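# Put ball in high post's cup, restore frame

## Task

Get the ball into the cup on top of the tall post, and return the frame to its proper spot sitting on its supports. Both must stay that way on their own, without any robot holding them. Finish by opening the grippers and moving the arms away.

## Robot and tools

Robots: three identical i2rt Big YAM arms named arm1, arm2 and arm3. Each has six joints, a two-finger gripper and a wrist camera (arm1_cam_wrist, arm2_cam_wrist, arm3_cam_wrist). With joints 1 and 6 at zero and the hand level and pointing forward, the wrist camera rides on top of the hand and views the fingertips. Reach is roughly 1.0 m from the joint 1 axis. Two fixed room cameras, cam_high and cam_low, also supply images. Joints move at different speeds, so the hand can sweep a wide curve between postures.

Frame: one shared scene frame with its origin on the floor and +z up. The hand point is the midpoint between the fingertips; the hand's z axis runs along the fingers and its y axis is the opening direction. No output prints the arms' base poses.

execute_actions: argument actions is a list holding exactly one action or nothing. An action is an object keyed by arm name (arm1, arm2, arm3); each arm entry has only a joints object. joints gives absolute targets (not offsets) by name: joint1_rad, joint2_rad, joint3_rad, joint4_rad, joint5_rad, joint6_rad in radians, and gripper_m in metres (fingertip gap). Ranges and done-tolerances: joint1_rad -2.879 to 2.879 (±0.045), rotation about the base, positive is counter-clockwise seen from above, 0 points the arm the way its base faces; joint2_rad 0 to 3.141 (±0.14), shoulder, 0 has the upper arm lying back roughly horizontal, increasing lifts it up then forward; joint3_rad 0 to 3.019 (±0.09), elbow, 0 is fully folded, increasing opens; joint4_rad -1.692 to 1.57 (±0.055), hand pitch, positive tips fingers up; joint5_rad -1.57 to 1.57 (±0.03), sideways hand swing, positive toward the arm's right; joint6_rad -2.094 to 2.094 (±0.035), hand roll, positive clockwise viewed from behind the hand; gripper_m 0 to 0.093 (±0.003), grip force roughly 50 to 62 N per pad, lower on some units. Example: {"arm1": {"joints": {"gripper_m": 0.05}}, "arm2": {"joints": {"joint1_rad": 0.3}}}. All motions in one action begin at once and may finish at different moments. A joint or arm you omit keeps its previous target and may still be pushing. An unknown key or out-of-range number rejects the whole call and nothing moves. An empty actions list just reports state and images. Optional cameras: list of names from arm1_cam_wrist, arm2_cam_wrist, arm3_cam_wrist, cam_high, cam_low, all; omitted, null or ["all"] gives every camera, [] gives none. Images come from the end of the call, ordered as the pictures line lists them.

wait: seconds from 0 to 10; commands nothing new and returns the same report as an empty action.

zoom_image: camera plus region [x0, y0, x1, y1] in pixels of that camera's most recent full image, origin top-left, at most 504 by 504. Only cameras present in the latest result can be zoomed.

finished_scene: scene number (integer, 1 or 2); ends the current scene irreversibly and reports success. Call it only once the ball and frame are settled unaided and the arms have released and backed off.

Reading results: joint_positions gives each arm's measured joint values. joint_status tells how each commanded motion ended: off_target (stopped short and may still push), contact_stop or time_out (target dropped, joint holds where it stopped, except that a timed-out joint may keep a target within 0.375, 0.375, 0.113, 0.225, 0.075, 0.3 rad of its position for joints 1 to 6 and keep pushing, moving there itself if freed), not_followed (a safety check blocked that arm's joint targets; the arm may retry them on later actions until given passable targets or the path clears; a gripper target in the same action still runs). A line "joint command not followed", usually with a cause line, marks such blocking, including the self- and arm-to-arm collision check, which can react late and ignores fingers, gripper housings and wrist cameras. on_its_own lists joints the call did not command; "held at" is the target being held, not the actual position. To relieve a push, command the joint to its reported position. Very small target changes may produce no motion. Loaded joints sag. Joint torques list the drives' total output per arm joint (no gripper), with per-unit offset, scale, friction and noise, so they are only a rough sign of contact.

Heat: sustained load, even while you deliberate, warms motors. A MOTOR HOT line appears from 85 °C; at 100 °C that arm's motors and gripper go limp and it falls, shown by an OVER-TEMPERATURE FAULT line and limit_stop_at_motor_heat in its joint_status; resend targets afterwards. Some heat persists into the next scene. If any result reports a stop, the remaining execute_actions, wait and finished_scene calls in that reply are skipped.

During your thinking the arms keep their last command while the world keeps running. Loose objects may occasionally get a brief shove. Avoid: arms pressing hard against each other (fails and ends the run), hard collisions, dropping or knocking anything off the work area or onto the floor (fails), slips, slams and prolonged hard pushing. The arms do not push back gently on contact; they keep driving. Faster robot motion is better once the job is done correctly.

Each tool is called by a JSON object that holds its "fn" and its "kwargs", one argument or row to a line.

## Session

{"fn": "execute_actions", "kwargs": {
  "actions": []
}}

Scene clock: 0.00 s.
Joint torques (N m, as the arm reports them, + toward a larger angle): no reading
Motor temperatures (°C, as the motors report them): arm1=[26 24 23 24 22 23] | arm2=[23 23 24 25 24 26] | arm3=[24 24 23 25 26 24]
arm1.joint_positions: joint1_rad=-0.330 joint2_rad=+0.508 joint3_rad=+1.366 joint4_rad=-1.416 joint5_rad=-0.009 joint6_rad=+0.078 gripper_m=+0.094
arm1.joint_status: not commanded
arm1.hand: x=+1.2739 y=+0.0614 z=+1.3337 quat_wxyz=(-0.073, +0.855, -0.192, -0.476) (m; scene frame)
arm2.joint_positions: joint1_rad=+0.006 joint2_rad=+0.597 joint3_rad=+1.379 joint4_rad=-1.291 joint5_rad=+0.067 joint6_rad=-0.150 gripper_m=+0.094
arm2.joint_status: not commanded
arm2.hand: x=-0.6127 y=+1.0525 z=+1.3689 quat_wxyz=(-0.404, -0.380, -0.774, +0.307) (m; scene frame)
arm3.joint_positions: joint1_rad=+0.410 joint2_rad=+0.452 joint3_rad=+1.435 joint4_rad=-1.429 joint5_rad=-0.272 joint6_rad=+0.455 gripper_m=+0.095
arm3.joint_status: not commanded
arm3.hand: x=-0.7608 y=-1.1161 z=+1.3593 quat_wxyz=(-0.209, +0.474, -0.694, -0.500) (m; scene frame)
pictures: arm1_cam_wrist, arm2_cam_wrist, arm3_cam_wrist, cam_high, cam_low
Images, in order (width x height): arm1_cam_wrist 504x504, arm2_cam_wrist 504x504, arm3_cam_wrist 504x504, cam_high 504x504, cam_low 504x504.

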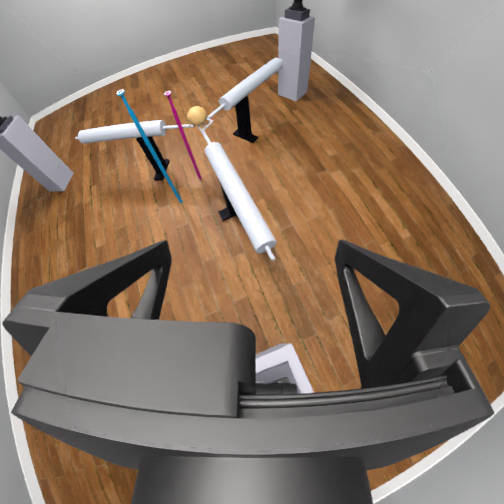

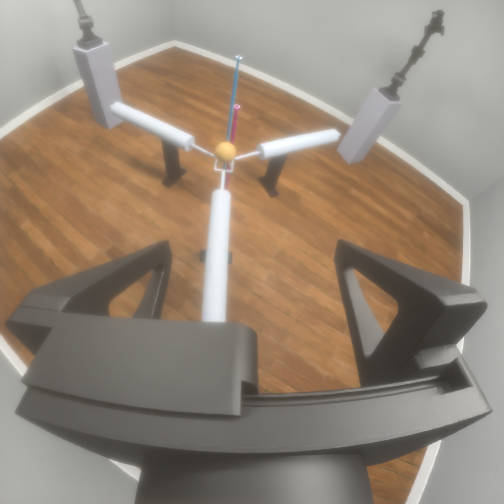

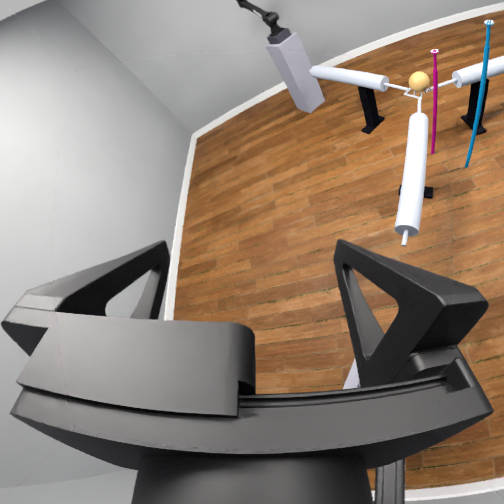

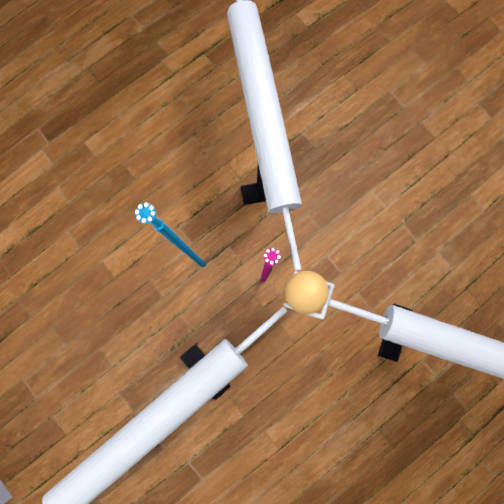

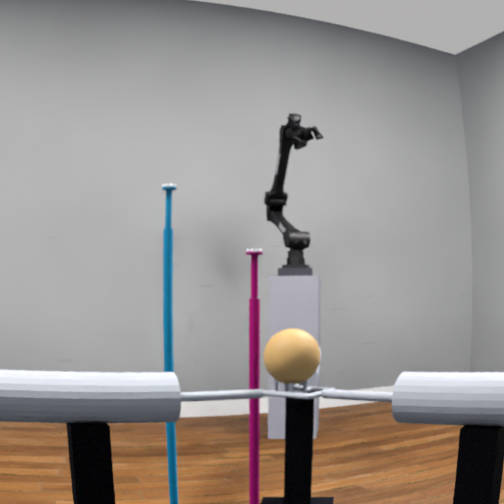

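{"fn": "zoom_image", "kwargs": {
  "camera": "cam_high",
  "region": [120, 170, 420, 400]
}}

{"fn": "zoom_image", "kwargs": {
  "camera": "cam_low",
  "region": [130, 160, 430, 460]
}}

{"fn": "zoom_image", "kwargs": {
  "camera": "arm2_cam_wrist",
  "region": [150, 40, 310, 280]
}}

{"fn": "zoom_image", "kwargs": {
  "camera": "arm1_cam_wrist",
  "region": [60, 40, 320, 280]
}}

Region (120, 170, 420, 400) of cam_high's 504x504 image, scaled by 1.680, with more detail than that image has; it fills the top 386 rows of this view, and the rest is white.

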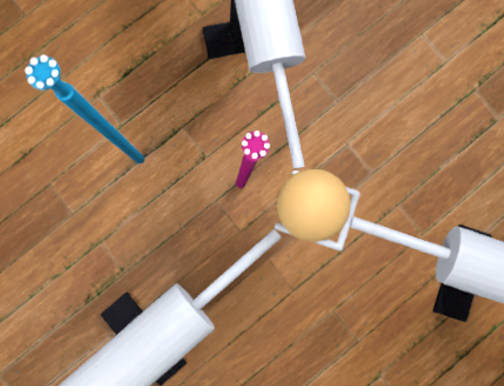

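Region (130, 160, 430, 460) of cam_low's 504x504 image, scaled by 1.680, with more detail than that image has.

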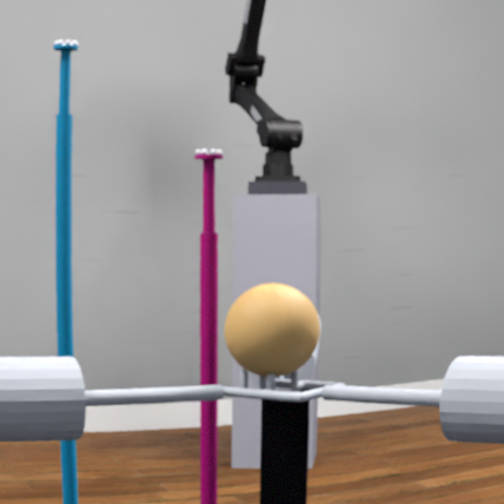

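Region (150, 40, 310, 280) of arm2_cam_wrist's 504x504 image, scaled by 2.100, with more detail than that image has.

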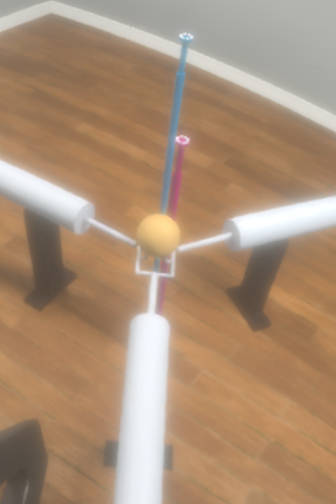

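Region (60, 40, 320, 280) of arm1_cam_wrist's 504x504 image, scaled by 1.938, with more detail than that image has; it fills the top 465 rows of this view, and the rest is white.

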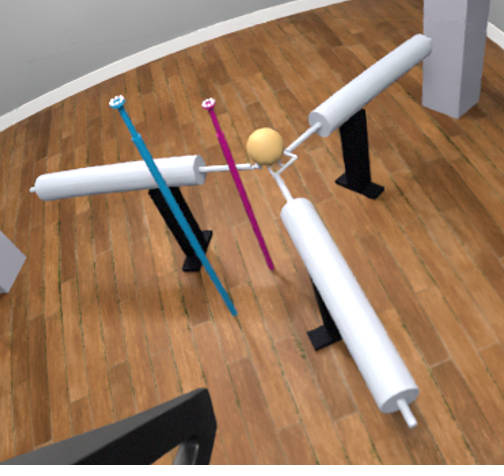

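{"fn": "execute_actions", "kwargs": {
  "actions": [
    {"arm1":{"joints":{"joint1_rad":0,"joint2_rad":1.0,"joint3_rad":1.0,"joint4_rad":0,"joint5_rad":0,"joint6_rad":0}},"arm2":{"joints":{"joint1_rad":0,"joint2_rad":1.0,"joint3_rad":1.0,"joint4_rad":-1.0,"joint5_rad":0,"joint6_rad":0}},"arm3":{"joints":{"joint1_rad":0,"joint2_rad":1.0,"joint3_rad":0.6,"joint4_rad":0.4,"joint5_rad":0,"joint6_rad":0}}}
  ]
}}

Scene clock: 28.57 s.
Joint torques (N m, as the arm reports them, + toward a larger angle): arm1=[-0.6  -6.39 14.01  2.49  0.08 -0.2 ] | arm2=[ 0.72 -5.75 11.39  1.79 -0.04  0.24] | arm3=[-0.66 -8.38 11.07  3.15  0.17 -0.15]
Motor temperatures (°C, as the motors report them): arm1=[26 25 26 24 22 23] | arm2=[23 23 28 25 24 26] | arm3=[24 24 25 25 26 24]
arm1.joint_positions: joint1_rad=-0.009 joint2_rad=+0.990 joint3_rad=+0.983 joint4_rad=-0.017 joint5_rad=+0.000 joint6_rad=+0.014 gripper_m=+0.094
arm1.joint_status: all done
arm1.hand: x=+0.9467 y=+0.0236 z=+1.2727 quat_wxyz=(-0.017, +0.719, -0.021, -0.695) (m; scene frame)
arm2.joint_positions: joint1_rad=+0.006 joint2_rad=+0.997 joint3_rad=+0.984 joint4_rad=-1.013 joint5_rad=+0.003 joint6_rad=-0.011 gripper_m=+0.094
arm2.joint_status: all done
arm2.hand: x=-0.5265 y=+0.9285 z=+1.0901 quat_wxyz=(-0.232, -0.468, -0.842, +0.137) (m; scene frame)
arm3.joint_positions: joint1_rad=+0.003 joint2_rad=+1.009 joint3_rad=+0.604 joint4_rad=+0.377 joint5_rad=-0.002 joint6_rad=+0.014 gripper_m=+0.095
arm3.joint_status: all done
arm3.hand: x=-0.4985 y=-0.8415 z=+1.1205 quat_wxyz=(-0.600, +0.361, -0.616, -0.360) (m; scene frame)
pictures: arm1_cam_wrist, arm2_cam_wrist, arm3_cam_wrist, cam_high, cam_low
Images, in order (width x height): arm1_cam_wrist 504x504, arm2_cam_wrist 504x504, arm3_cam_wrist 504x504, cam_high 504x504, cam_low 504x504.

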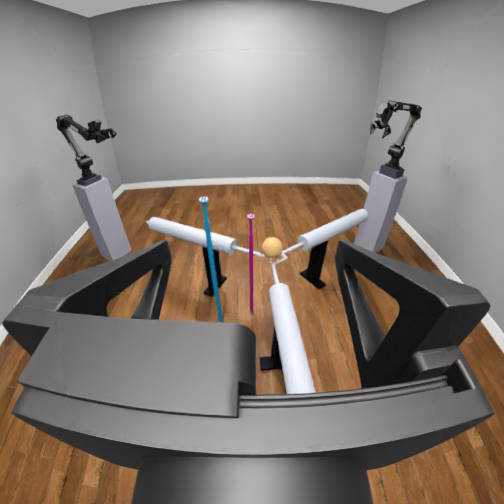

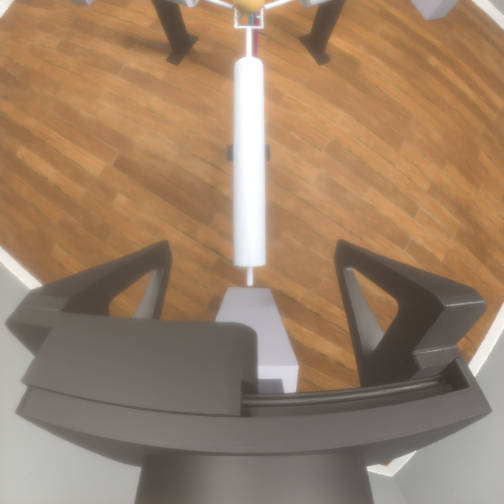

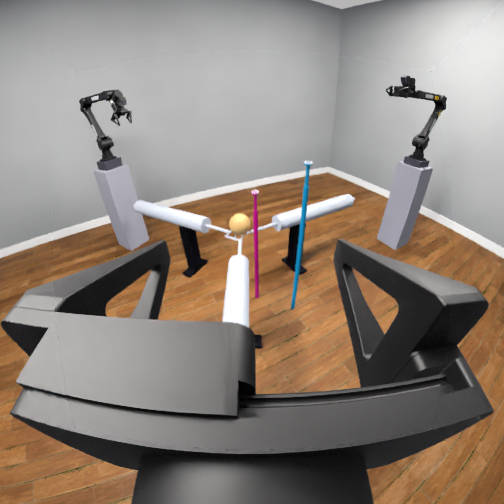

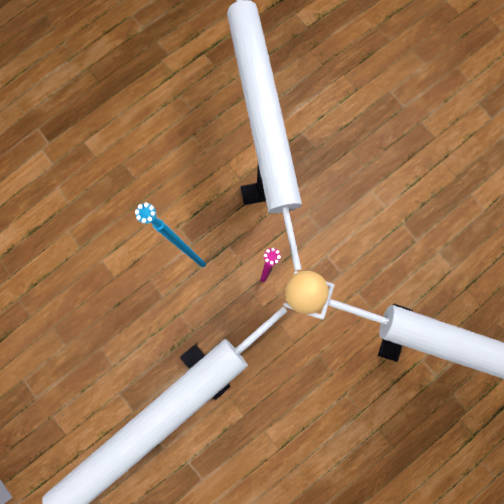

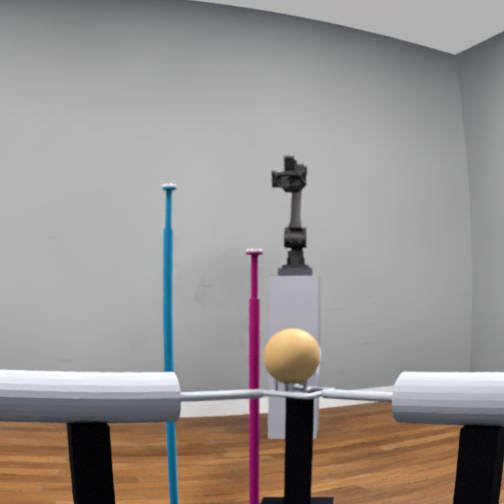

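{"fn": "execute_actions", "kwargs": {
  "actions": [
    {"arm1":{"joints":{"joint2_rad":1.9,"joint3_rad":1.0,"joint4_rad":0.9}},"arm2":{"joints":{"joint2_rad":1.6,"joint3_rad":0.7,"joint4_rad":-0.4}},"arm3":{"joints":{"joint2_rad":1.7,"joint3_rad":0.6,"joint4_rad":1.1}}}
  ]
}}

Scene clock: 61.00 s.
Joint torques (N m, as the arm reports them, + toward a larger angle): arm1=[ -0.71 -19.3    9.83   2.48   0.08  -0.2 ] | arm2=[ 0.53 -9.62  6.56  1.36 -0.02  0.22] | arm3=[ -0.65 -12.73   7.     3.19   0.16  -0.14]
Motor temperatures (°C, as the motors report them): arm1=[26 25 30 25 22 23] | arm2=[23 23 31 25 24 26] | arm3=[24 25 26 26 26 24]
arm1.joint_positions: joint1_rad=-0.009 joint2_rad=+1.901 joint3_rad=+0.983 joint4_rad=+0.883 joint5_rad=+0.000 joint6_rad=+0.014 gripper_m=+0.094
arm1.joint_status: all done
arm1.hand: x=+0.7625 y=+0.0366 z=+0.9498 quat_wxyz=(-0.017, +0.723, -0.022, -0.691) (m; scene frame)
arm2.joint_positions: joint1_rad=+0.006 joint2_rad=+1.586 joint3_rad=+0.697 joint4_rad=-0.413 joint5_rad=+0.003 joint6_rad=-0.011 gripper_m=+0.094
arm2.joint_status: all done
arm2.hand: x=-0.5180 y=+0.9115 z=+0.7941 quat_wxyz=(-0.115, -0.482, -0.866, +0.070) (m; scene frame)
arm3.joint_positions: joint1_rad=+0.003 joint2_rad=+1.685 joint3_rad=+0.601 joint4_rad=+1.077 joint5_rad=-0.002 joint6_rad=+0.014 gripper_m=+0.095
arm3.joint_status: all done
arm3.hand: x=-0.4578 y=-0.7682 z=+0.9509 quat_wxyz=(-0.606, +0.357, -0.610, -0.364) (m; scene frame)
pictures: arm1_cam_wrist, arm2_cam_wrist, arm3_cam_wrist, cam_high, cam_low
Images, in order (width x height): arm1_cam_wrist 504x504, arm2_cam_wrist 504x504, arm3_cam_wrist 504x504, cam_high 504x504, cam_low 504x504.

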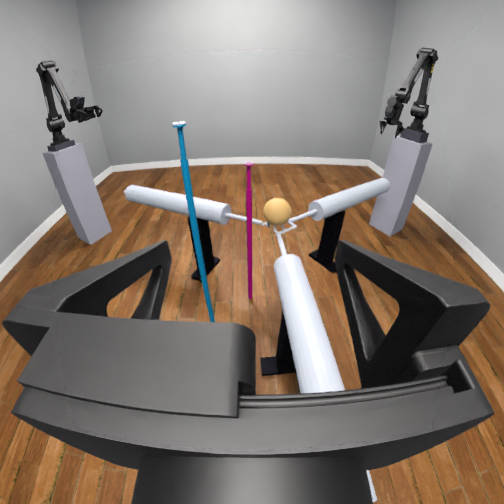

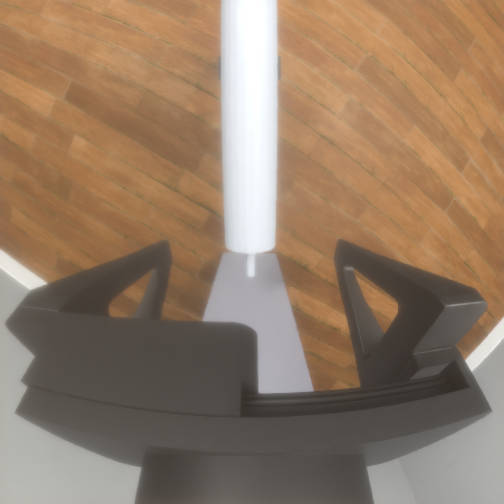

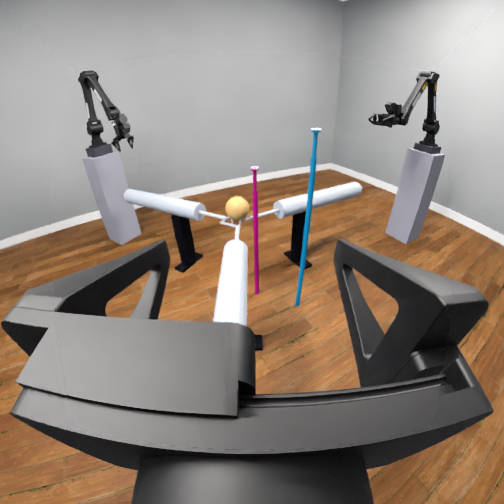

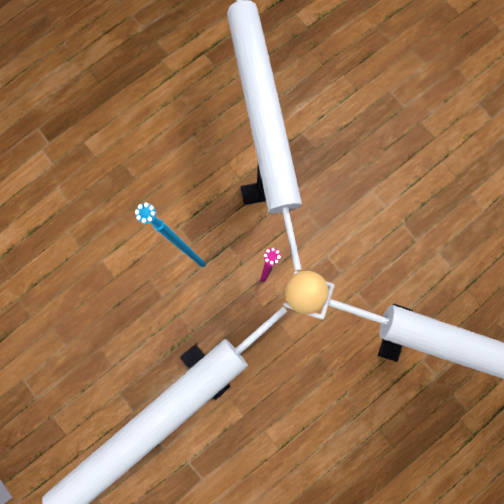

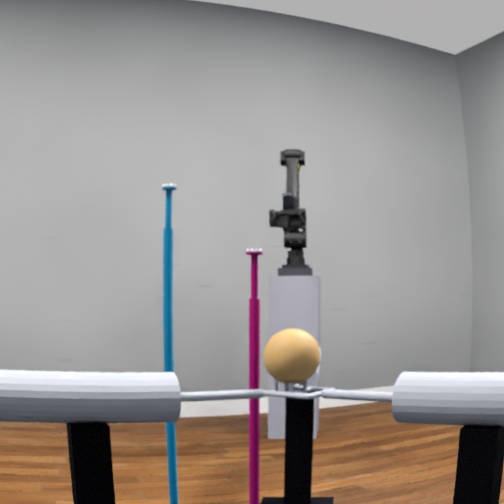

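{"fn": "execute_actions", "kwargs": {
  "actions": [
    {"arm1":{"joints":{"joint2_rad":1.89,"joint3_rad":0.93,"joint4_rad":-0.61}},"arm2":{"joints":{"joint2_rad":1.89,"joint3_rad":0.93,"joint4_rad":-0.61}},"arm3":{"joints":{"joint2_rad":1.89,"joint3_rad":0.93,"joint4_rad":-0.61}}}
  ]
}}

Scene clock: 111.60 s.
Joint torques (N m, as the arm reports them, + toward a larger angle): arm1=[ -0.7  -16.27   5.39  -0.12   0.07  -0.19] | arm2=[  0.81 -12.87   7.53   0.02  -0.02   0.22] | arm3=[ -0.67 -15.84   7.76  -0.13   0.16  -0.15]
Motor temperatures (°C, as the motors report them): arm1=[26 27 28 25 22 23] | arm2=[23 24 29 25 24 26] | arm3=[24 25 25 26 26 24]
arm1.joint_positions: joint1_rad=-0.009 joint2_rad=+1.886 joint3_rad=+0.942 joint4_rad=-0.600 joint5_rad=+0.000 joint6_rad=+0.014 gripper_m=+0.094
arm1.joint_status: all done
arm1.hand: x=+1.0173 y=+0.0249 z=+0.7122 quat_wxyz=(-0.005, +0.999, -0.034, -0.008) (m; scene frame)
arm2.joint_positions: joint1_rad=+0.006 joint2_rad=+1.879 joint3_rad=+0.902 joint4_rad=-0.602 joint5_rad=+0.003 joint6_rad=-0.011 gripper_m=+0.094
arm2.joint_status: all done
arm2.hand: x=-0.5124 y=+0.9015 z=+0.7280 quat_wxyz=(+0.005, -0.486, -0.874, +0.002) (m; scene frame)
arm3.joint_positions: joint1_rad=+0.003 joint2_rad=+1.877 joint3_rad=+0.916 joint4_rad=-0.595 joint5_rad=-0.002 joint6_rad=+0.014 gripper_m=+0.095
arm3.joint_status: all done
arm3.hand: x=-0.5209 y=-0.8847 z=+0.7024 quat_wxyz=(-0.009, +0.503, -0.864, -0.005) (m; scene frame)
pictures: arm1_cam_wrist, arm2_cam_wrist, arm3_cam_wrist, cam_high, cam_low
Images, in order (width x height): arm1_cam_wrist 504x504, arm2_cam_wrist 504x504, arm3_cam_wrist 504x504, cam_high 504x504, cam_low 504x504.

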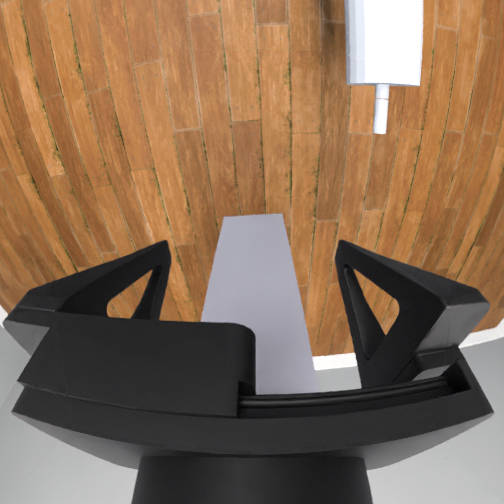

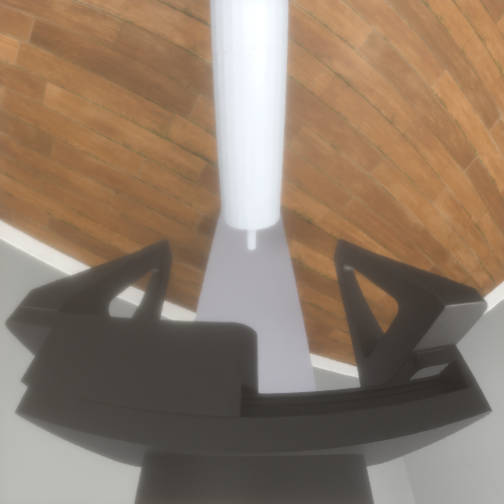

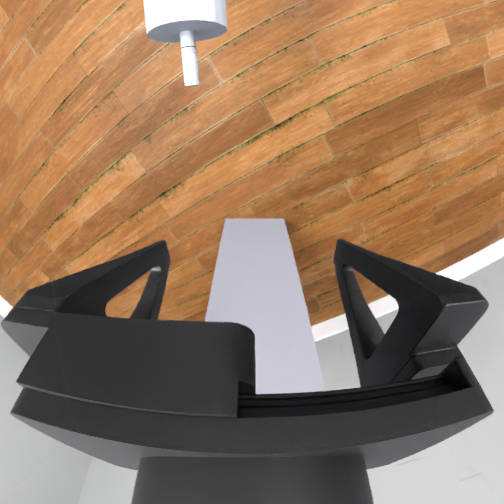

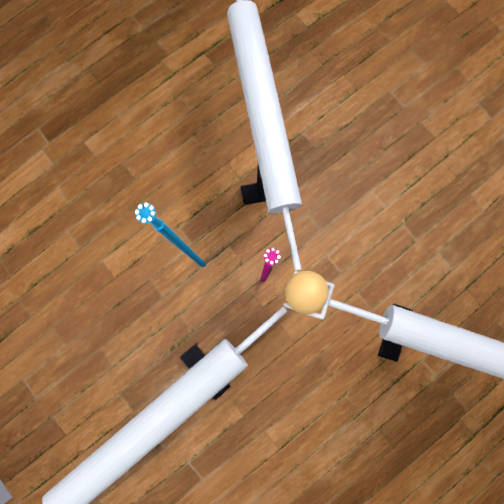

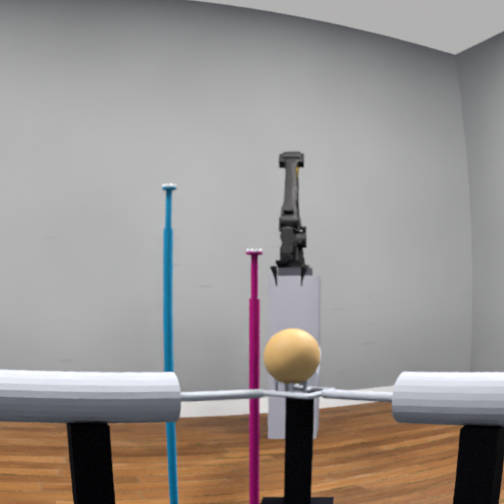

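{"fn": "execute_actions", "kwargs": {
  "actions": [
    {"arm1":{"joints":{"joint1_rad":-0.36,"joint2_rad":2.27,"joint3_rad":1.2,"joint4_rad":-0.49,"joint6_rad":-0.35}},"arm2":{"joints":{"joint2_rad":1.63,"joint3_rad":0.35,"joint4_rad":-0.06}},"arm3":{"joints":{"joint1_rad":0.16,"joint2_rad":2.275,"joint3_rad":1.26,"joint4_rad":-0.55,"joint6_rad":0.2}}}
  ],
  "cameras": []
}}

{"fn": "execute_actions", "kwargs": {
  "actions": [
    {"arm2":{"joints":{"joint2_rad":2.1,"joint3_rad":0.39,"joint4_rad":0.36}}}
  ],
  "cameras": ["arm1_cam_wrist","arm2_cam_wrist","arm3_cam_wrist","cam_low"]
}}

Scene clock: 139.60 s.
Joint torques (N m, as the arm reports them, + toward a larger angle): arm1=[ -1.25 -21.24   6.03   0.2   -0.01  -0.17] | arm2=[ 0.7  -6.63  3.34  1.27 -0.03  0.21] | arm3=[ -1.07 -20.86   7.98   0.66   0.15   0.08]
Motor temperatures (°C, as the motors report them): arm1=[26 27 26 24 22 23] | arm2=[23 25 29 25 24 26] | arm3=[24 26 25 25 26 24]
arm1.joint_positions: joint1_rad=-0.372 joint2_rad=+2.273 joint3_rad=+1.191 joint4_rad=-0.489 joint5_rad=+0.002 joint6_rad=-0.336 gripper_m=+0.094
arm1.joint_status: all done
arm1.hand: x=+0.9977 y=+0.2042 z=+0.5916 quat_wxyz=(-0.005, +0.999, -0.041, +0.006) (m; scene frame)
arm2.joint_positions: joint1_rad=+0.006 joint2_rad=+1.616 joint3_rad=+0.351 joint4_rad=-0.073 joint5_rad=+0.003 joint6_rad=-0.011 gripper_m=+0.094
arm2.joint_status: all done
arm2.hand: x=-0.5821 y=+1.0167 z=+0.7218 quat_wxyz=(-0.099, -0.483, -0.868, +0.061) (m; scene frame)
arm3.joint_positions: joint1_rad=+0.168 joint2_rad=+2.263 joint3_rad=+1.239 joint4_rad=-0.556 joint5_rad=+0.000 joint6_rad=+0.186 gripper_m=+0.095
arm3.joint_status: all done
arm3.hand: x=-0.5539 y=-0.7718 z=+0.5973 quat_wxyz=(+0.000, +0.500, -0.866, +0.002) (m; scene frame)
pictures: none
No camera images: the call's "cameras" was empty. Leave "cameras" out to get every camera's image.

Scene clock: 140.80 s.
Joint torques (N m, as the arm reports them, + toward a larger angle): arm1=[ -0.59 -21.22   5.97   0.2   -0.01  -0.2 ] | arm2=[ 0.62 -9.03 -0.08  1.23 -0.04  0.22] | arm3=[ -0.99 -20.63   7.86   0.7    0.12   0.1 ]
Motor temperatures (°C, as the motors report them): arm1=[26 27 26 24 22 23] | arm2=[23 25 29 25 24 26] | arm3=[24 26 25 25 26 24]
arm1.joint_positions: joint1_rad=-0.372 joint2_rad=+2.273 joint3_rad=+1.191 joint4_rad=-0.489 joint5_rad=+0.002 joint6_rad=-0.336 gripper_m=+0.094
arm1.joint_status: not commanded
arm1.hand: x=+0.9977 y=+0.2042 z=+0.5916 quat_wxyz=(-0.005, +0.999, -0.041, +0.006) (m; scene frame)
arm2.joint_positions: joint1_rad=+0.006 joint2_rad=+2.089 joint3_rad=+0.383 joint4_rad=+0.348 joint5_rad=+0.003 joint6_rad=-0.011 gripper_m=+0.094
arm2.joint_status: all done
arm2.hand: x=-0.5874 y=+1.0245 z=+0.6265 quat_wxyz=(-0.090, -0.483, -0.869, +0.056) (m; scene frame)
arm3.joint_positions: joint1_rad=+0.168 joint2_rad=+2.263 joint3_rad=+1.239 joint4_rad=-0.556 joint5_rad=+0.000 joint6_rad=+0.186 gripper_m=+0.095
arm3.joint_status: not commanded
arm3.hand: x=-0.5539 y=-0.7718 z=+0.5973 quat_wxyz=(+0.000, +0.500, -0.866, +0.002) (m; scene frame)
pictures: arm1_cam_wrist, arm2_cam_wrist, arm3_cam_wrist, cam_low
Images, in order (width x height): arm1_cam_wrist 504x504, arm2_cam_wrist 504x504, arm3_cam_wrist 504x504, cam_low 504x504.

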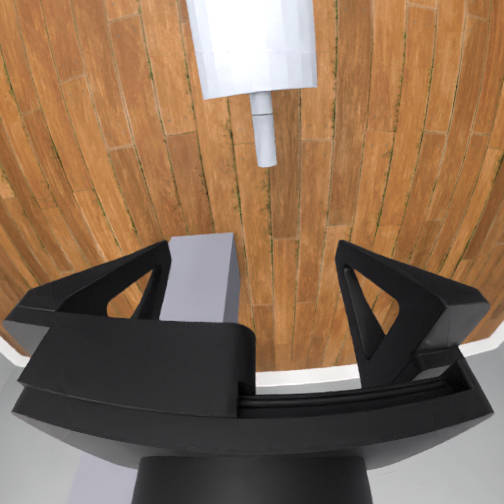

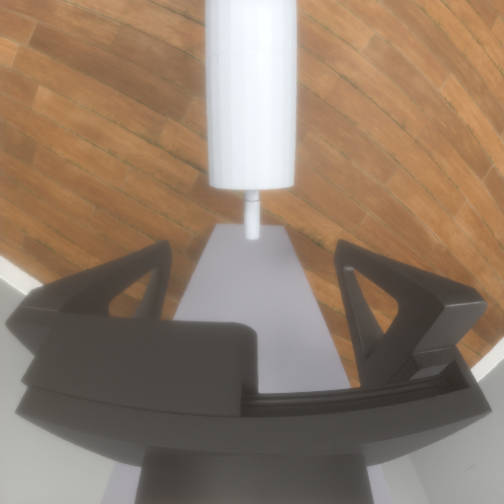

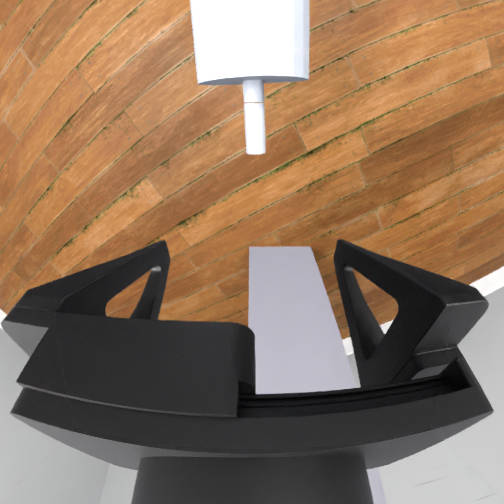

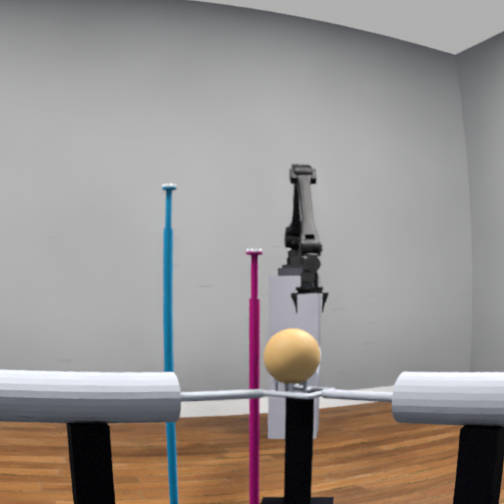

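{"fn": "execute_actions", "kwargs": {
  "actions": [
    {"arm1":{"joints":{"joint1_rad":-0.345,"joint2_rad":2.5,"joint3_rad":1.39,"joint4_rad":-0.45,"joint6_rad":-0.41}},"arm2":{"joints":{"joint2_rad":2.5,"joint3_rad":0.5,"joint4_rad":0.65}},"arm3":{"joints":{"joint1_rad":0.15,"joint2_rad":2.53,"joint3_rad":1.49,"joint4_rad":-0.52,"joint6_rad":0.11}}}
  ],
  "cameras": ["arm1_cam_wrist","arm2_cam_wrist","arm3_cam_wrist"]
}}

Scene clock: 158.53 s.
Joint torques (N m, as the arm reports them, + toward a larger angle): arm1=[ -0.4  -22.78   6.33   0.29  -0.02  -0.2 ] | arm2=[  0.69 -11.06  -3.76   1.32  -0.03   0.21] | arm3=[ -1.1  -23.53   7.37   0.72   0.13  -0.15]
Motor temperatures (°C, as the motors report them): arm1=[26 28 26 24 22 23] | arm2=[23 25 27 25 24 26] | arm3=[24 27 25 25 26 24]
arm1.joint_positions: joint1_rad=-0.360 joint2_rad=+2.502 joint3_rad=+1.374 joint4_rad=-0.453 joint5_rad=+0.002 joint6_rad=-0.396 gripper_m=+0.094
arm1.joint_status: all done
arm1.hand: x=+0.9689 y=+0.2115 z=+0.5098 quat_wxyz=(-0.003, +1.000, -0.005, +0.010) (m; scene frame)
arm2.joint_positions: joint1_rad=+0.006 joint2_rad=+2.497 joint3_rad=+0.510 joint4_rad=+0.637 joint5_rad=+0.003 joint6_rad=-0.011 gripper_m=+0.094
arm2.joint_status: all done
arm2.hand: x=-0.5899 y=+1.0277 z=+0.5339 quat_wxyz=(-0.094, -0.483, -0.868, +0.058) (m; scene frame)
arm3.joint_positions: joint1_rad=+0.158 joint2_rad=+2.518 joint3_rad=+1.472 joint4_rad=-0.526 joint5_rad=+0.000 joint6_rad=+0.124 gripper_m=+0.095
arm3.joint_status: all done
arm3.hand: x=-0.5325 y=-0.7280 z=+0.5112 quat_wxyz=(-0.003, +0.523, -0.853, +0.000) (m; scene frame)
pictures: arm1_cam_wrist, arm2_cam_wrist, arm3_cam_wrist
Images, in order (width x height): arm1_cam_wrist 504x504, arm2_cam_wrist 504x504, arm3_cam_wrist 504x504.

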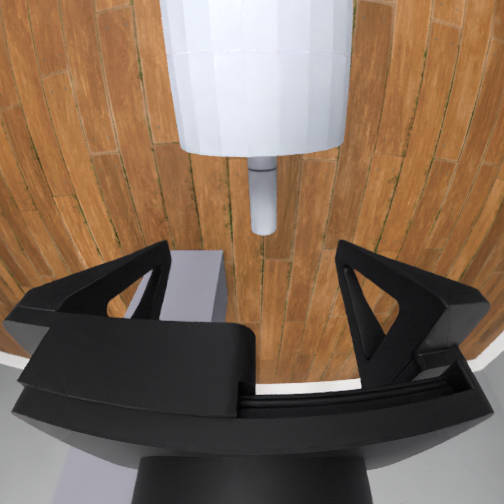

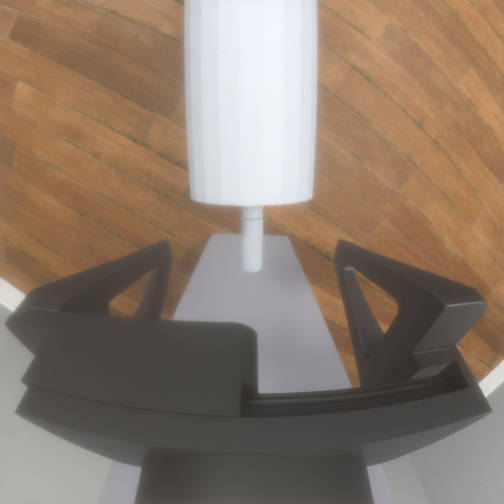

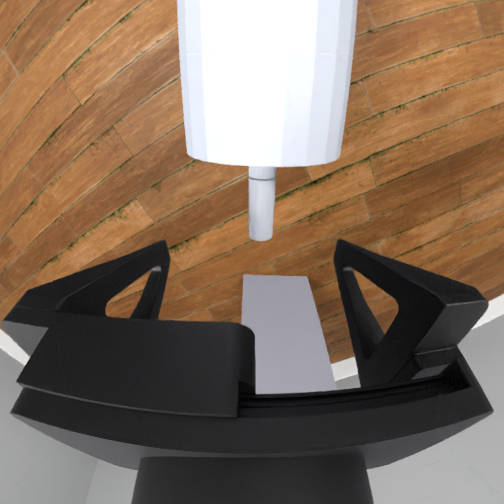

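{"fn": "execute_actions", "kwargs": {
  "actions": [
    {"arm1":{"joints":{"joint1_rad":-0.37,"joint2_rad":2.655,"joint3_rad":1.49,"joint4_rad":-0.40}},"arm2":{"joints":{"joint2_rad":2.78,"joint3_rad":0.68,"joint4_rad":0.75}},"arm3":{"joints":{"joint1_rad":0.135,"joint2_rad":2.70,"joint3_rad":1.6,"joint4_rad":-0.47}}}
  ],
  "cameras": ["arm1_cam_wrist","arm2_cam_wrist","arm3_cam_wrist"]
}}

Scene clock: 163.83 s.
Joint torques (N m, as the arm reports them, + toward a larger angle): arm1=[ -2.15 -23.35   5.01   0.31  -0.02  -0.19] | arm2=[ 0.52 -7.33 -3.16  0.02  0.26  0.19] | arm3=[ -1.07 -24.13   5.98   0.68   0.13  -0.15]
Motor temperatures (°C, as the motors report them): arm1=[26 28 26 24 22 23] | arm2=[23 25 27 25 24 26] | arm3=[24 28 25 25 26 24]
arm1.joint_positions: joint1_rad=-0.360 joint2_rad=+2.654 joint3_rad=+1.483 joint4_rad=-0.403 joint5_rad=+0.002 joint6_rad=-0.396 gripper_m=+0.094
arm1.joint_status: all done
arm1.hand: x=+0.9619 y=+0.2153 z=+0.4489 quat_wxyz=(-0.004, +1.000, -0.005, +0.007) (m; scene frame)
arm2.joint_positions: joint1_rad=+0.006 joint2_rad=+2.715 joint3_rad=+0.679 joint4_rad=+0.776 joint5_rad=-0.005 joint6_rad=-0.008 gripper_m=+0.094
arm2.joint_status: all done
arm2.hand: x=-0.5717 y=+0.9994 z=+0.4694 quat_wxyz=(-0.135, -0.481, -0.863, +0.077) (m; scene frame)
arm3.joint_positions: joint1_rad=+0.141 joint2_rad=+2.686 joint3_rad=+1.594 joint4_rad=-0.476 joint5_rad=+0.000 joint6_rad=+0.123 gripper_m=+0.095
arm3.joint_status: all done
arm3.hand: x=-0.5199 y=-0.7227 z=+0.4427 quat_wxyz=(-0.005, +0.515, -0.857, -0.002) (m; scene frame)
pictures: arm1_cam_wrist, arm2_cam_wrist, arm3_cam_wrist
Images, in order (width x height): arm1_cam_wrist 504x504, arm2_cam_wrist 504x504, arm3_cam_wrist 504x504.

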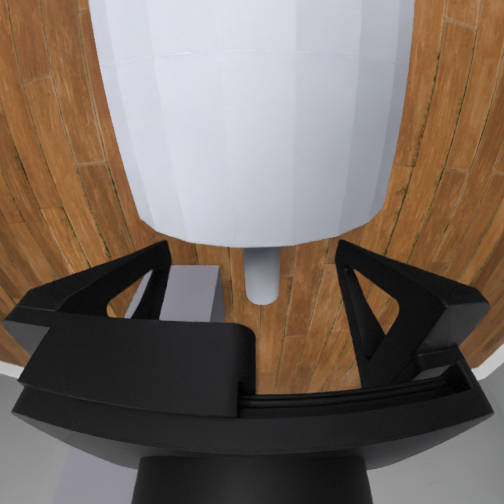

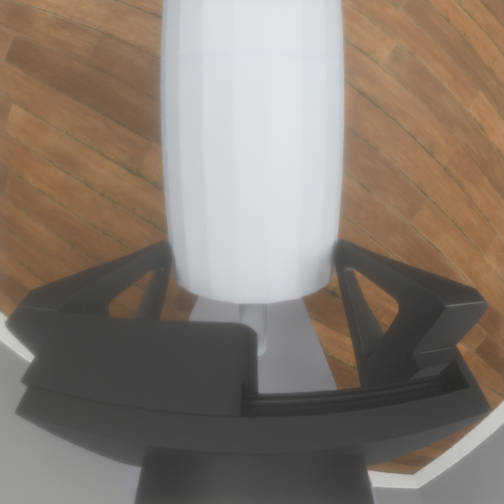

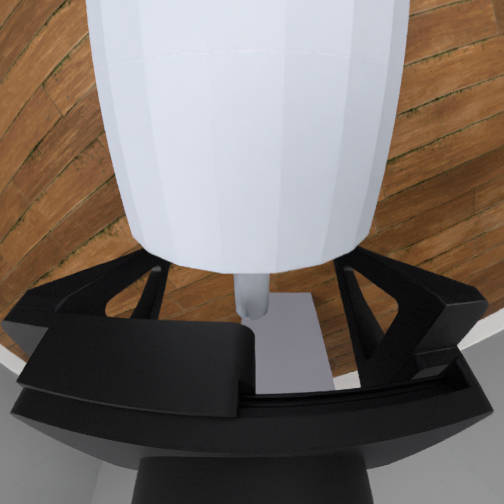

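{"fn": "execute_actions", "kwargs": {
  "actions": [
    {"arm2":{"joints":{"joint2_rad":2.64,"joint3_rad":0.57,"joint4_rad":0.70}},"arm1":{"joints":{"joint1_rad":-0.385,"joint2_rad":2.67}},"arm3":{"joints":{"joint3_rad":1.57,"joint4_rad":-0.46}}}
  ],
  "cameras": []
}}

{"fn": "execute_actions", "kwargs": {
  "actions": [
    {"arm2":{"joints":{"joint2_rad":2.80,"joint3_rad":0.67,"joint4_rad":0.74}}}
  ],
  "cameras": ["arm1_cam_wrist","arm2_cam_wrist","arm3_cam_wrist"]
}}

Scene clock: 174.57 s.
Joint torques (N m, as the arm reports them, + toward a larger angle): arm1=[ -2.03 -22.08   5.04   0.32  -0.02  -0.19] | arm2=[  0.76 -12.27  -4.18   0.49   0.21   0.19] | arm3=[ -0.89 -23.68   4.85   0.98   0.14  -0.14]
Motor temperatures (°C, as the motors report them): arm1=[26 29 26 24 22 23] | arm2=[23 25 27 25 24 26] | arm3=[24 29 25 25 26 24]
arm1.joint_positions: joint1_rad=-0.370 joint2_rad=+2.654 joint3_rad=+1.483 joint4_rad=-0.403 joint5_rad=+0.002 joint6_rad=-0.396 gripper_m=+0.094
arm1.joint_status: all done
arm1.hand: x=+0.9640 y=+0.2202 z=+0.4489 quat_wxyz=(-0.004, +1.000, -0.010, +0.007) (m; scene frame)
arm2.joint_positions: joint1_rad=+0.006 joint2_rad=+2.651 joint3_rad=+0.577 joint4_rad=+0.706 joint5_rad=-0.003 joint6_rad=-0.008 gripper_m=+0.094
arm2.joint_status: all done
arm2.hand: x=-0.5951 y=+1.0379 z=+0.4931 quat_wxyz=(-0.088, -0.485, -0.869, +0.051) (m; scene frame)
arm3.joint_positions: joint1_rad=+0.141 joint2_rad=+2.686 joint3_rad=+1.571 joint4_rad=-0.473 joint5_rad=+0.000 joint6_rad=+0.123 gripper_m=+0.095
arm3.joint_status: all done
arm3.hand: x=-0.5246 y=-0.7349 z=+0.4386 quat_wxyz=(+0.003, +0.515, -0.857, +0.004) (m; scene frame)
pictures: none
No camera images: the call's "cameras" was empty. Leave "cameras" out to get every camera's image.

Scene clock: 175.60 s.
Joint torques (N m, as the arm reports them, + toward a larger angle): arm1=[ -2.47 -22.1    5.04   0.32  -0.02  -0.19] | arm2=[  0.74 -10.89  -4.27   0.91   0.21   0.18] | arm3=[ -0.93 -23.46   4.93   0.93   0.13  -0.14]
Motor temperatures (°C, as the motors report them): arm1=[26 29 26 24 22 23] | arm2=[23 25 27 25 24 26] | arm3=[24 29 25 25 26 24]
arm1.joint_positions: joint1_rad=-0.370 joint2_rad=+2.654 joint3_rad=+1.483 joint4_rad=-0.403 joint5_rad=+0.002 joint6_rad=-0.396 gripper_m=+0.094
arm1.joint_status: not commanded
arm1.hand: x=+0.9640 y=+0.2202 z=+0.4489 quat_wxyz=(-0.004, +1.000, -0.010, +0.007) (m; scene frame)
arm2.joint_positions: joint1_rad=+0.006 joint2_rad=+2.793 joint3_rad=+0.672 joint4_rad=+0.734 joint5_rad=-0.003 joint6_rad=-0.008 gripper_m=+0.094
arm2.joint_status: all done
arm2.hand: x=-0.5993 y=+1.0443 z=+0.4482 quat_wxyz=(-0.079, -0.485, -0.870, +0.046) (m; scene frame)
arm3.joint_positions: joint1_rad=+0.141 joint2_rad=+2.686 joint3_rad=+1.571 joint4_rad=-0.473 joint5_rad=+0.000 joint6_rad=+0.123 gripper_m=+0.095
arm3.joint_status: not commanded
arm3.hand: x=-0.5246 y=-0.7349 z=+0.4386 quat_wxyz=(+0.003, +0.515, -0.857, +0.004) (m; scene frame)
pictures: arm1_cam_wrist, arm2_cam_wrist, arm3_cam_wrist
Images, in order (width x height): arm1_cam_wrist 504x504, arm2_cam_wrist 504x504, arm3_cam_wrist 504x504.

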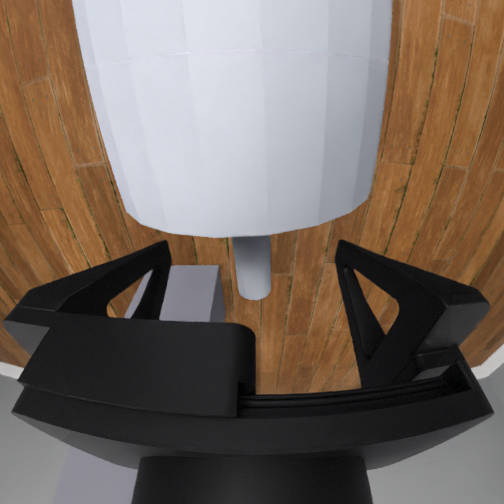

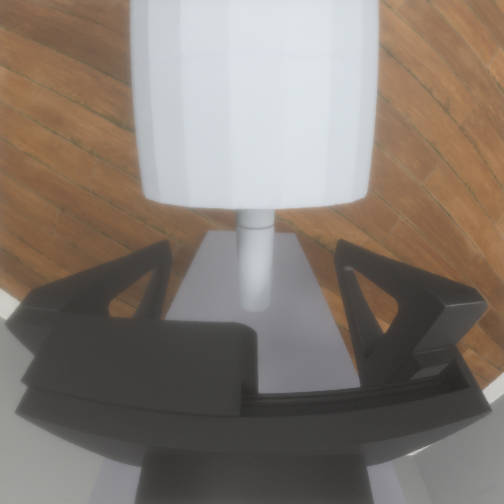

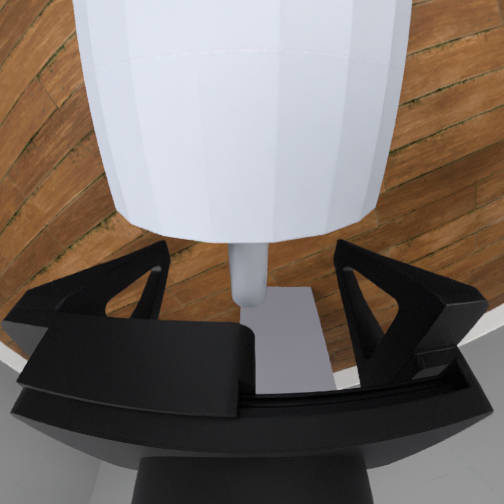

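{"fn": "execute_actions", "kwargs": {
  "actions": [
    {"arm2":{"joints":{"joint2_rad":2.84,"joint3_rad":0.70,"joint4_rad":0.755}},"arm1":{"joints":{"joint2_rad":2.70,"joint3_rad":1.51}}}
  ],
  "cameras": []
}}

{"fn": "execute_actions", "kwargs": {
  "actions": [
    {"arm1":{"joints":{"gripper_m":0}},"arm2":{"joints":{"gripper_m":0}},"arm3":{"joints":{"gripper_m":0}}}
  ]
}}

Scene clock: 180.97 s.
Joint torques (N m, as the arm reports them, + toward a larger angle): arm1=[ -2.51 -21.14   6.2    0.28  -0.02  -0.19] | arm2=[ 0.52 -9.95 -3.4   1.1   0.22  0.17] | arm3=[ -1.   -23.36   4.95   0.93   0.14  -0.14]
Motor temperatures (°C, as the motors report them): arm1=[26 29 26 24 22 23] | arm2=[23 25 27 25 24 26] | arm3=[24 29 25 25 26 24]
arm1.joint_positions: joint1_rad=-0.370 joint2_rad=+2.683 joint3_rad=+1.487 joint4_rad=-0.403 joint5_rad=+0.002 joint6_rad=-0.396 gripper_m=+0.094
arm1.joint_status: all done
arm1.hand: x=+0.9746 y=+0.2157 z=+0.4349 quat_wxyz=(+0.000, +1.000, -0.010, +0.019) (m; scene frame)
arm2.joint_positions: joint1_rad=+0.006 joint2_rad=+2.819 joint3_rad=+0.692 joint4_rad=+0.744 joint5_rad=-0.003 joint6_rad=-0.008 gripper_m=+0.094
arm2.joint_status: all done
arm2.hand: x=-0.5988 y=+1.0434 z=+0.4397 quat_wxyz=(-0.081, -0.485, -0.869, +0.047) (m; scene frame)
arm3.joint_positions: joint1_rad=+0.141 joint2_rad=+2.686 joint3_rad=+1.571 joint4_rad=-0.473 joint5_rad=+0.000 joint6_rad=+0.123 gripper_m=+0.095
arm3.joint_status: not commanded
arm3.hand: x=-0.5246 y=-0.7349 z=+0.4386 quat_wxyz=(+0.003, +0.515, -0.857, +0.004) (m; scene frame)
pictures: none
No camera images: the call's "cameras" was empty. Leave "cameras" out to get every camera's image.

Scene clock: 181.70 s.
Joint torques (N m, as the arm reports them, + toward a larger angle): arm1=[ -2.36 -21.86   6.07   0.25  -0.14   0.08] | arm2=[ 0.46 -9.91 -3.54  1.08  0.19  0.2 ] | arm3=[ -0.99 -23.27   5.     0.9    0.35  -0.12]
Motor temperatures (°C, as the motors report them): arm1=[26 29 26 24 22 23] | arm2=[23 25 27 25 24 26] | arm3=[24 29 25 25 26 24]
arm1.joint_positions: joint1_rad=-0.373 joint2_rad=+2.683 joint3_rad=+1.488 joint4_rad=-0.402 joint5_rad=+0.005 joint6_rad=-0.424 gripper_m=+0.019
arm1.joint_status: gripper_m off_target (ended at +0.019, target +0.000)
arm1.hand: x=+0.9751 y=+0.2178 z=+0.4349 quat_wxyz=(-0.001, +1.000, +0.003, +0.019) (m; scene frame)
arm2.joint_positions: joint1_rad=+0.006 joint2_rad=+2.819 joint3_rad=+0.693 joint4_rad=+0.745 joint5_rad=-0.003 joint6_rad=-0.008 gripper_m=+0.019
arm2.joint_status: gripper_m off_target (ended at +0.019, target +0.000)
arm2.hand: x=-0.5987 y=+1.0432 z=+0.4396 quat_wxyz=(-0.081, -0.485, -0.869, +0.048) (m; scene frame)
arm3.joint_positions: joint1_rad=+0.142 joint2_rad=+2.686 joint3_rad=+1.570 joint4_rad=-0.472 joint5_rad=-0.006 joint6_rad=+0.121 gripper_m=+0.019
arm3.joint_status: gripper_m off_target (ended at +0.019, target +0.000)
arm3.hand: x=-0.5260 y=-0.7345 z=+0.4385 quat_wxyz=(+0.005, +0.517, -0.856, +0.002) (m; scene frame)
pictures: arm1_cam_wrist, arm2_cam_wrist, arm3_cam_wrist, cam_high, cam_low
Images, in order (width x height): arm1_cam_wrist 504x504, arm2_cam_wrist 504x504, arm3_cam_wrist 504x504, cam_high 504x504, cam_low 504x504.

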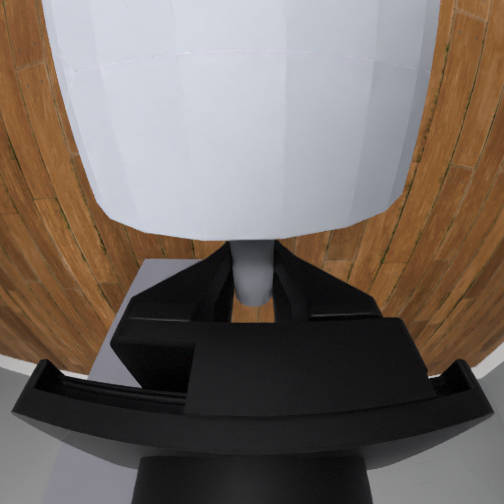

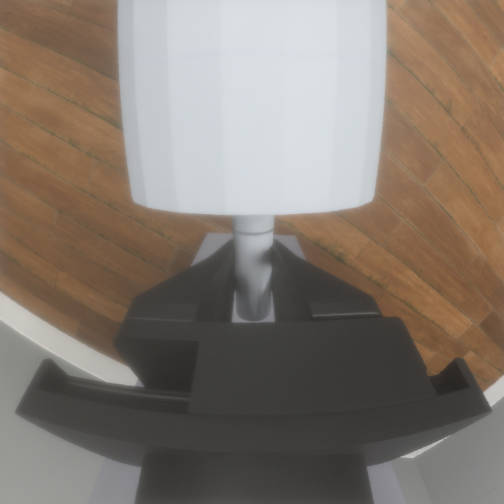

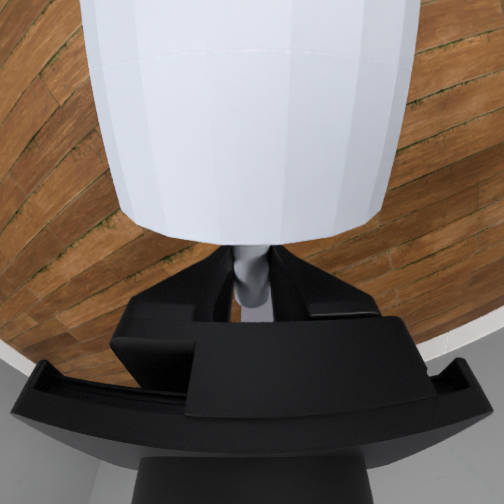

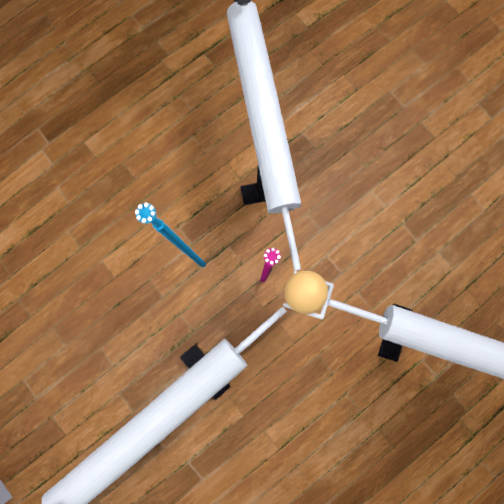

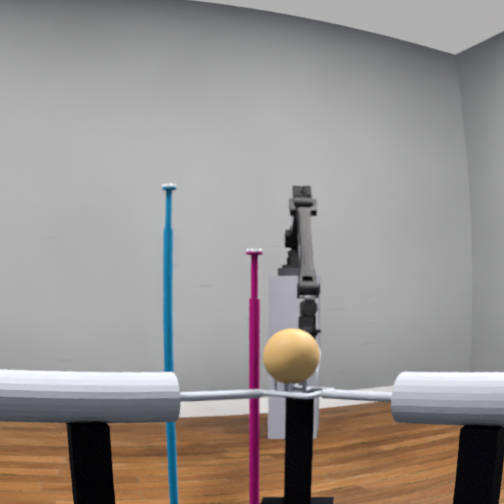

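{"fn": "execute_actions", "kwargs": {
  "actions": [
    {"arm1":{"joints":{"joint1_rad":-0.373,"joint2_rad":2.53,"joint3_rad":1.405,"joint4_rad":-0.457,"joint6_rad":-0.424}},"arm2":{"joints":{"joint2_rad":2.625,"joint3_rad":0.56,"joint4_rad":0.696}},"arm3":{"joints":{"joint1_rad":0.142,"joint2_rad":2.535,"joint3_rad":1.49,"joint4_rad":-0.525}}}
  ],
  "cameras": ["cam_high","cam_low"]
}}

Scene clock: 210.20 s.
Joint torques (N m, as the arm reports them, + toward a larger angle): arm1=[ -2.07 -24.62   4.73   0.    -0.06  -0.06] | arm2=[  0.77 -12.88  -4.89   0.9    0.09   0.18] | arm3=[ -0.1  -26.82   5.65  -0.15   0.31  -0.08]
Motor temperatures (°C, as the motors report them): arm1=[26 29 26 24 22 23] | arm2=[23 25 27 25 24 26] | arm3=[24 30 24 25 26 24]
arm1.joint_positions: joint1_rad=-0.366 joint2_rad=+2.552 joint3_rad=+1.402 joint4_rad=-0.455 joint5_rad=+0.003 joint6_rad=-0.423 gripper_m=+0.019
arm1.joint_status: all done
arm1.hand: x=+0.9752 y=+0.2126 z=+0.4893 quat_wxyz=(+0.001, +1.000, +0.006, +0.021) (m; scene frame)
arm2.joint_positions: joint1_rad=+0.006 joint2_rad=+2.645 joint3_rad=+0.575 joint4_rad=+0.691 joint5_rad=+0.000 joint6_rad=-0.008 gripper_m=+0.019
arm2.joint_status: all done
arm2.hand: x=-0.5969 y=+1.0398 z=+0.4940 quat_wxyz=(-0.082, -0.485, -0.869, +0.050) (m; scene frame)
arm3.joint_positions: joint1_rad=+0.141 joint2_rad=+2.563 joint3_rad=+1.487 joint4_rad=-0.513 joint5_rad=-0.005 joint6_rad=+0.117 gripper_m=+0.019
arm3.joint_status: all done
arm3.hand: x=-0.5266 y=-0.7371 z=+0.4902 quat_wxyz=(+0.005, +0.518, -0.855, +0.003) (m; scene frame)
pictures: cam_high, cam_low
Images, in order (width x height): cam_high 504x504, cam_low 504x504.

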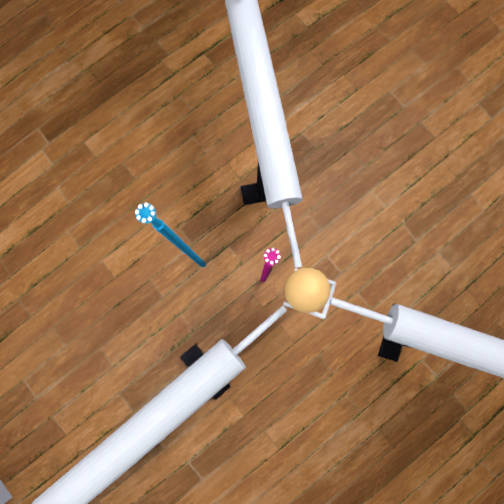

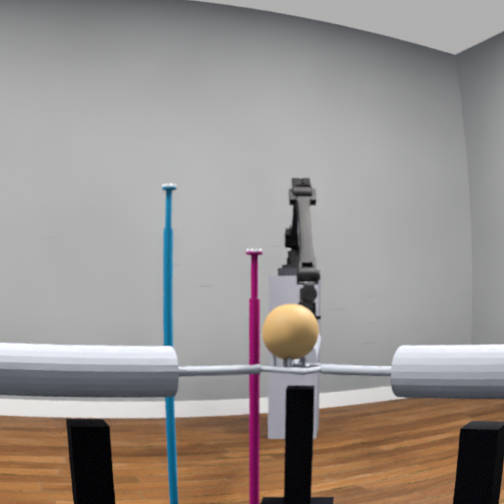

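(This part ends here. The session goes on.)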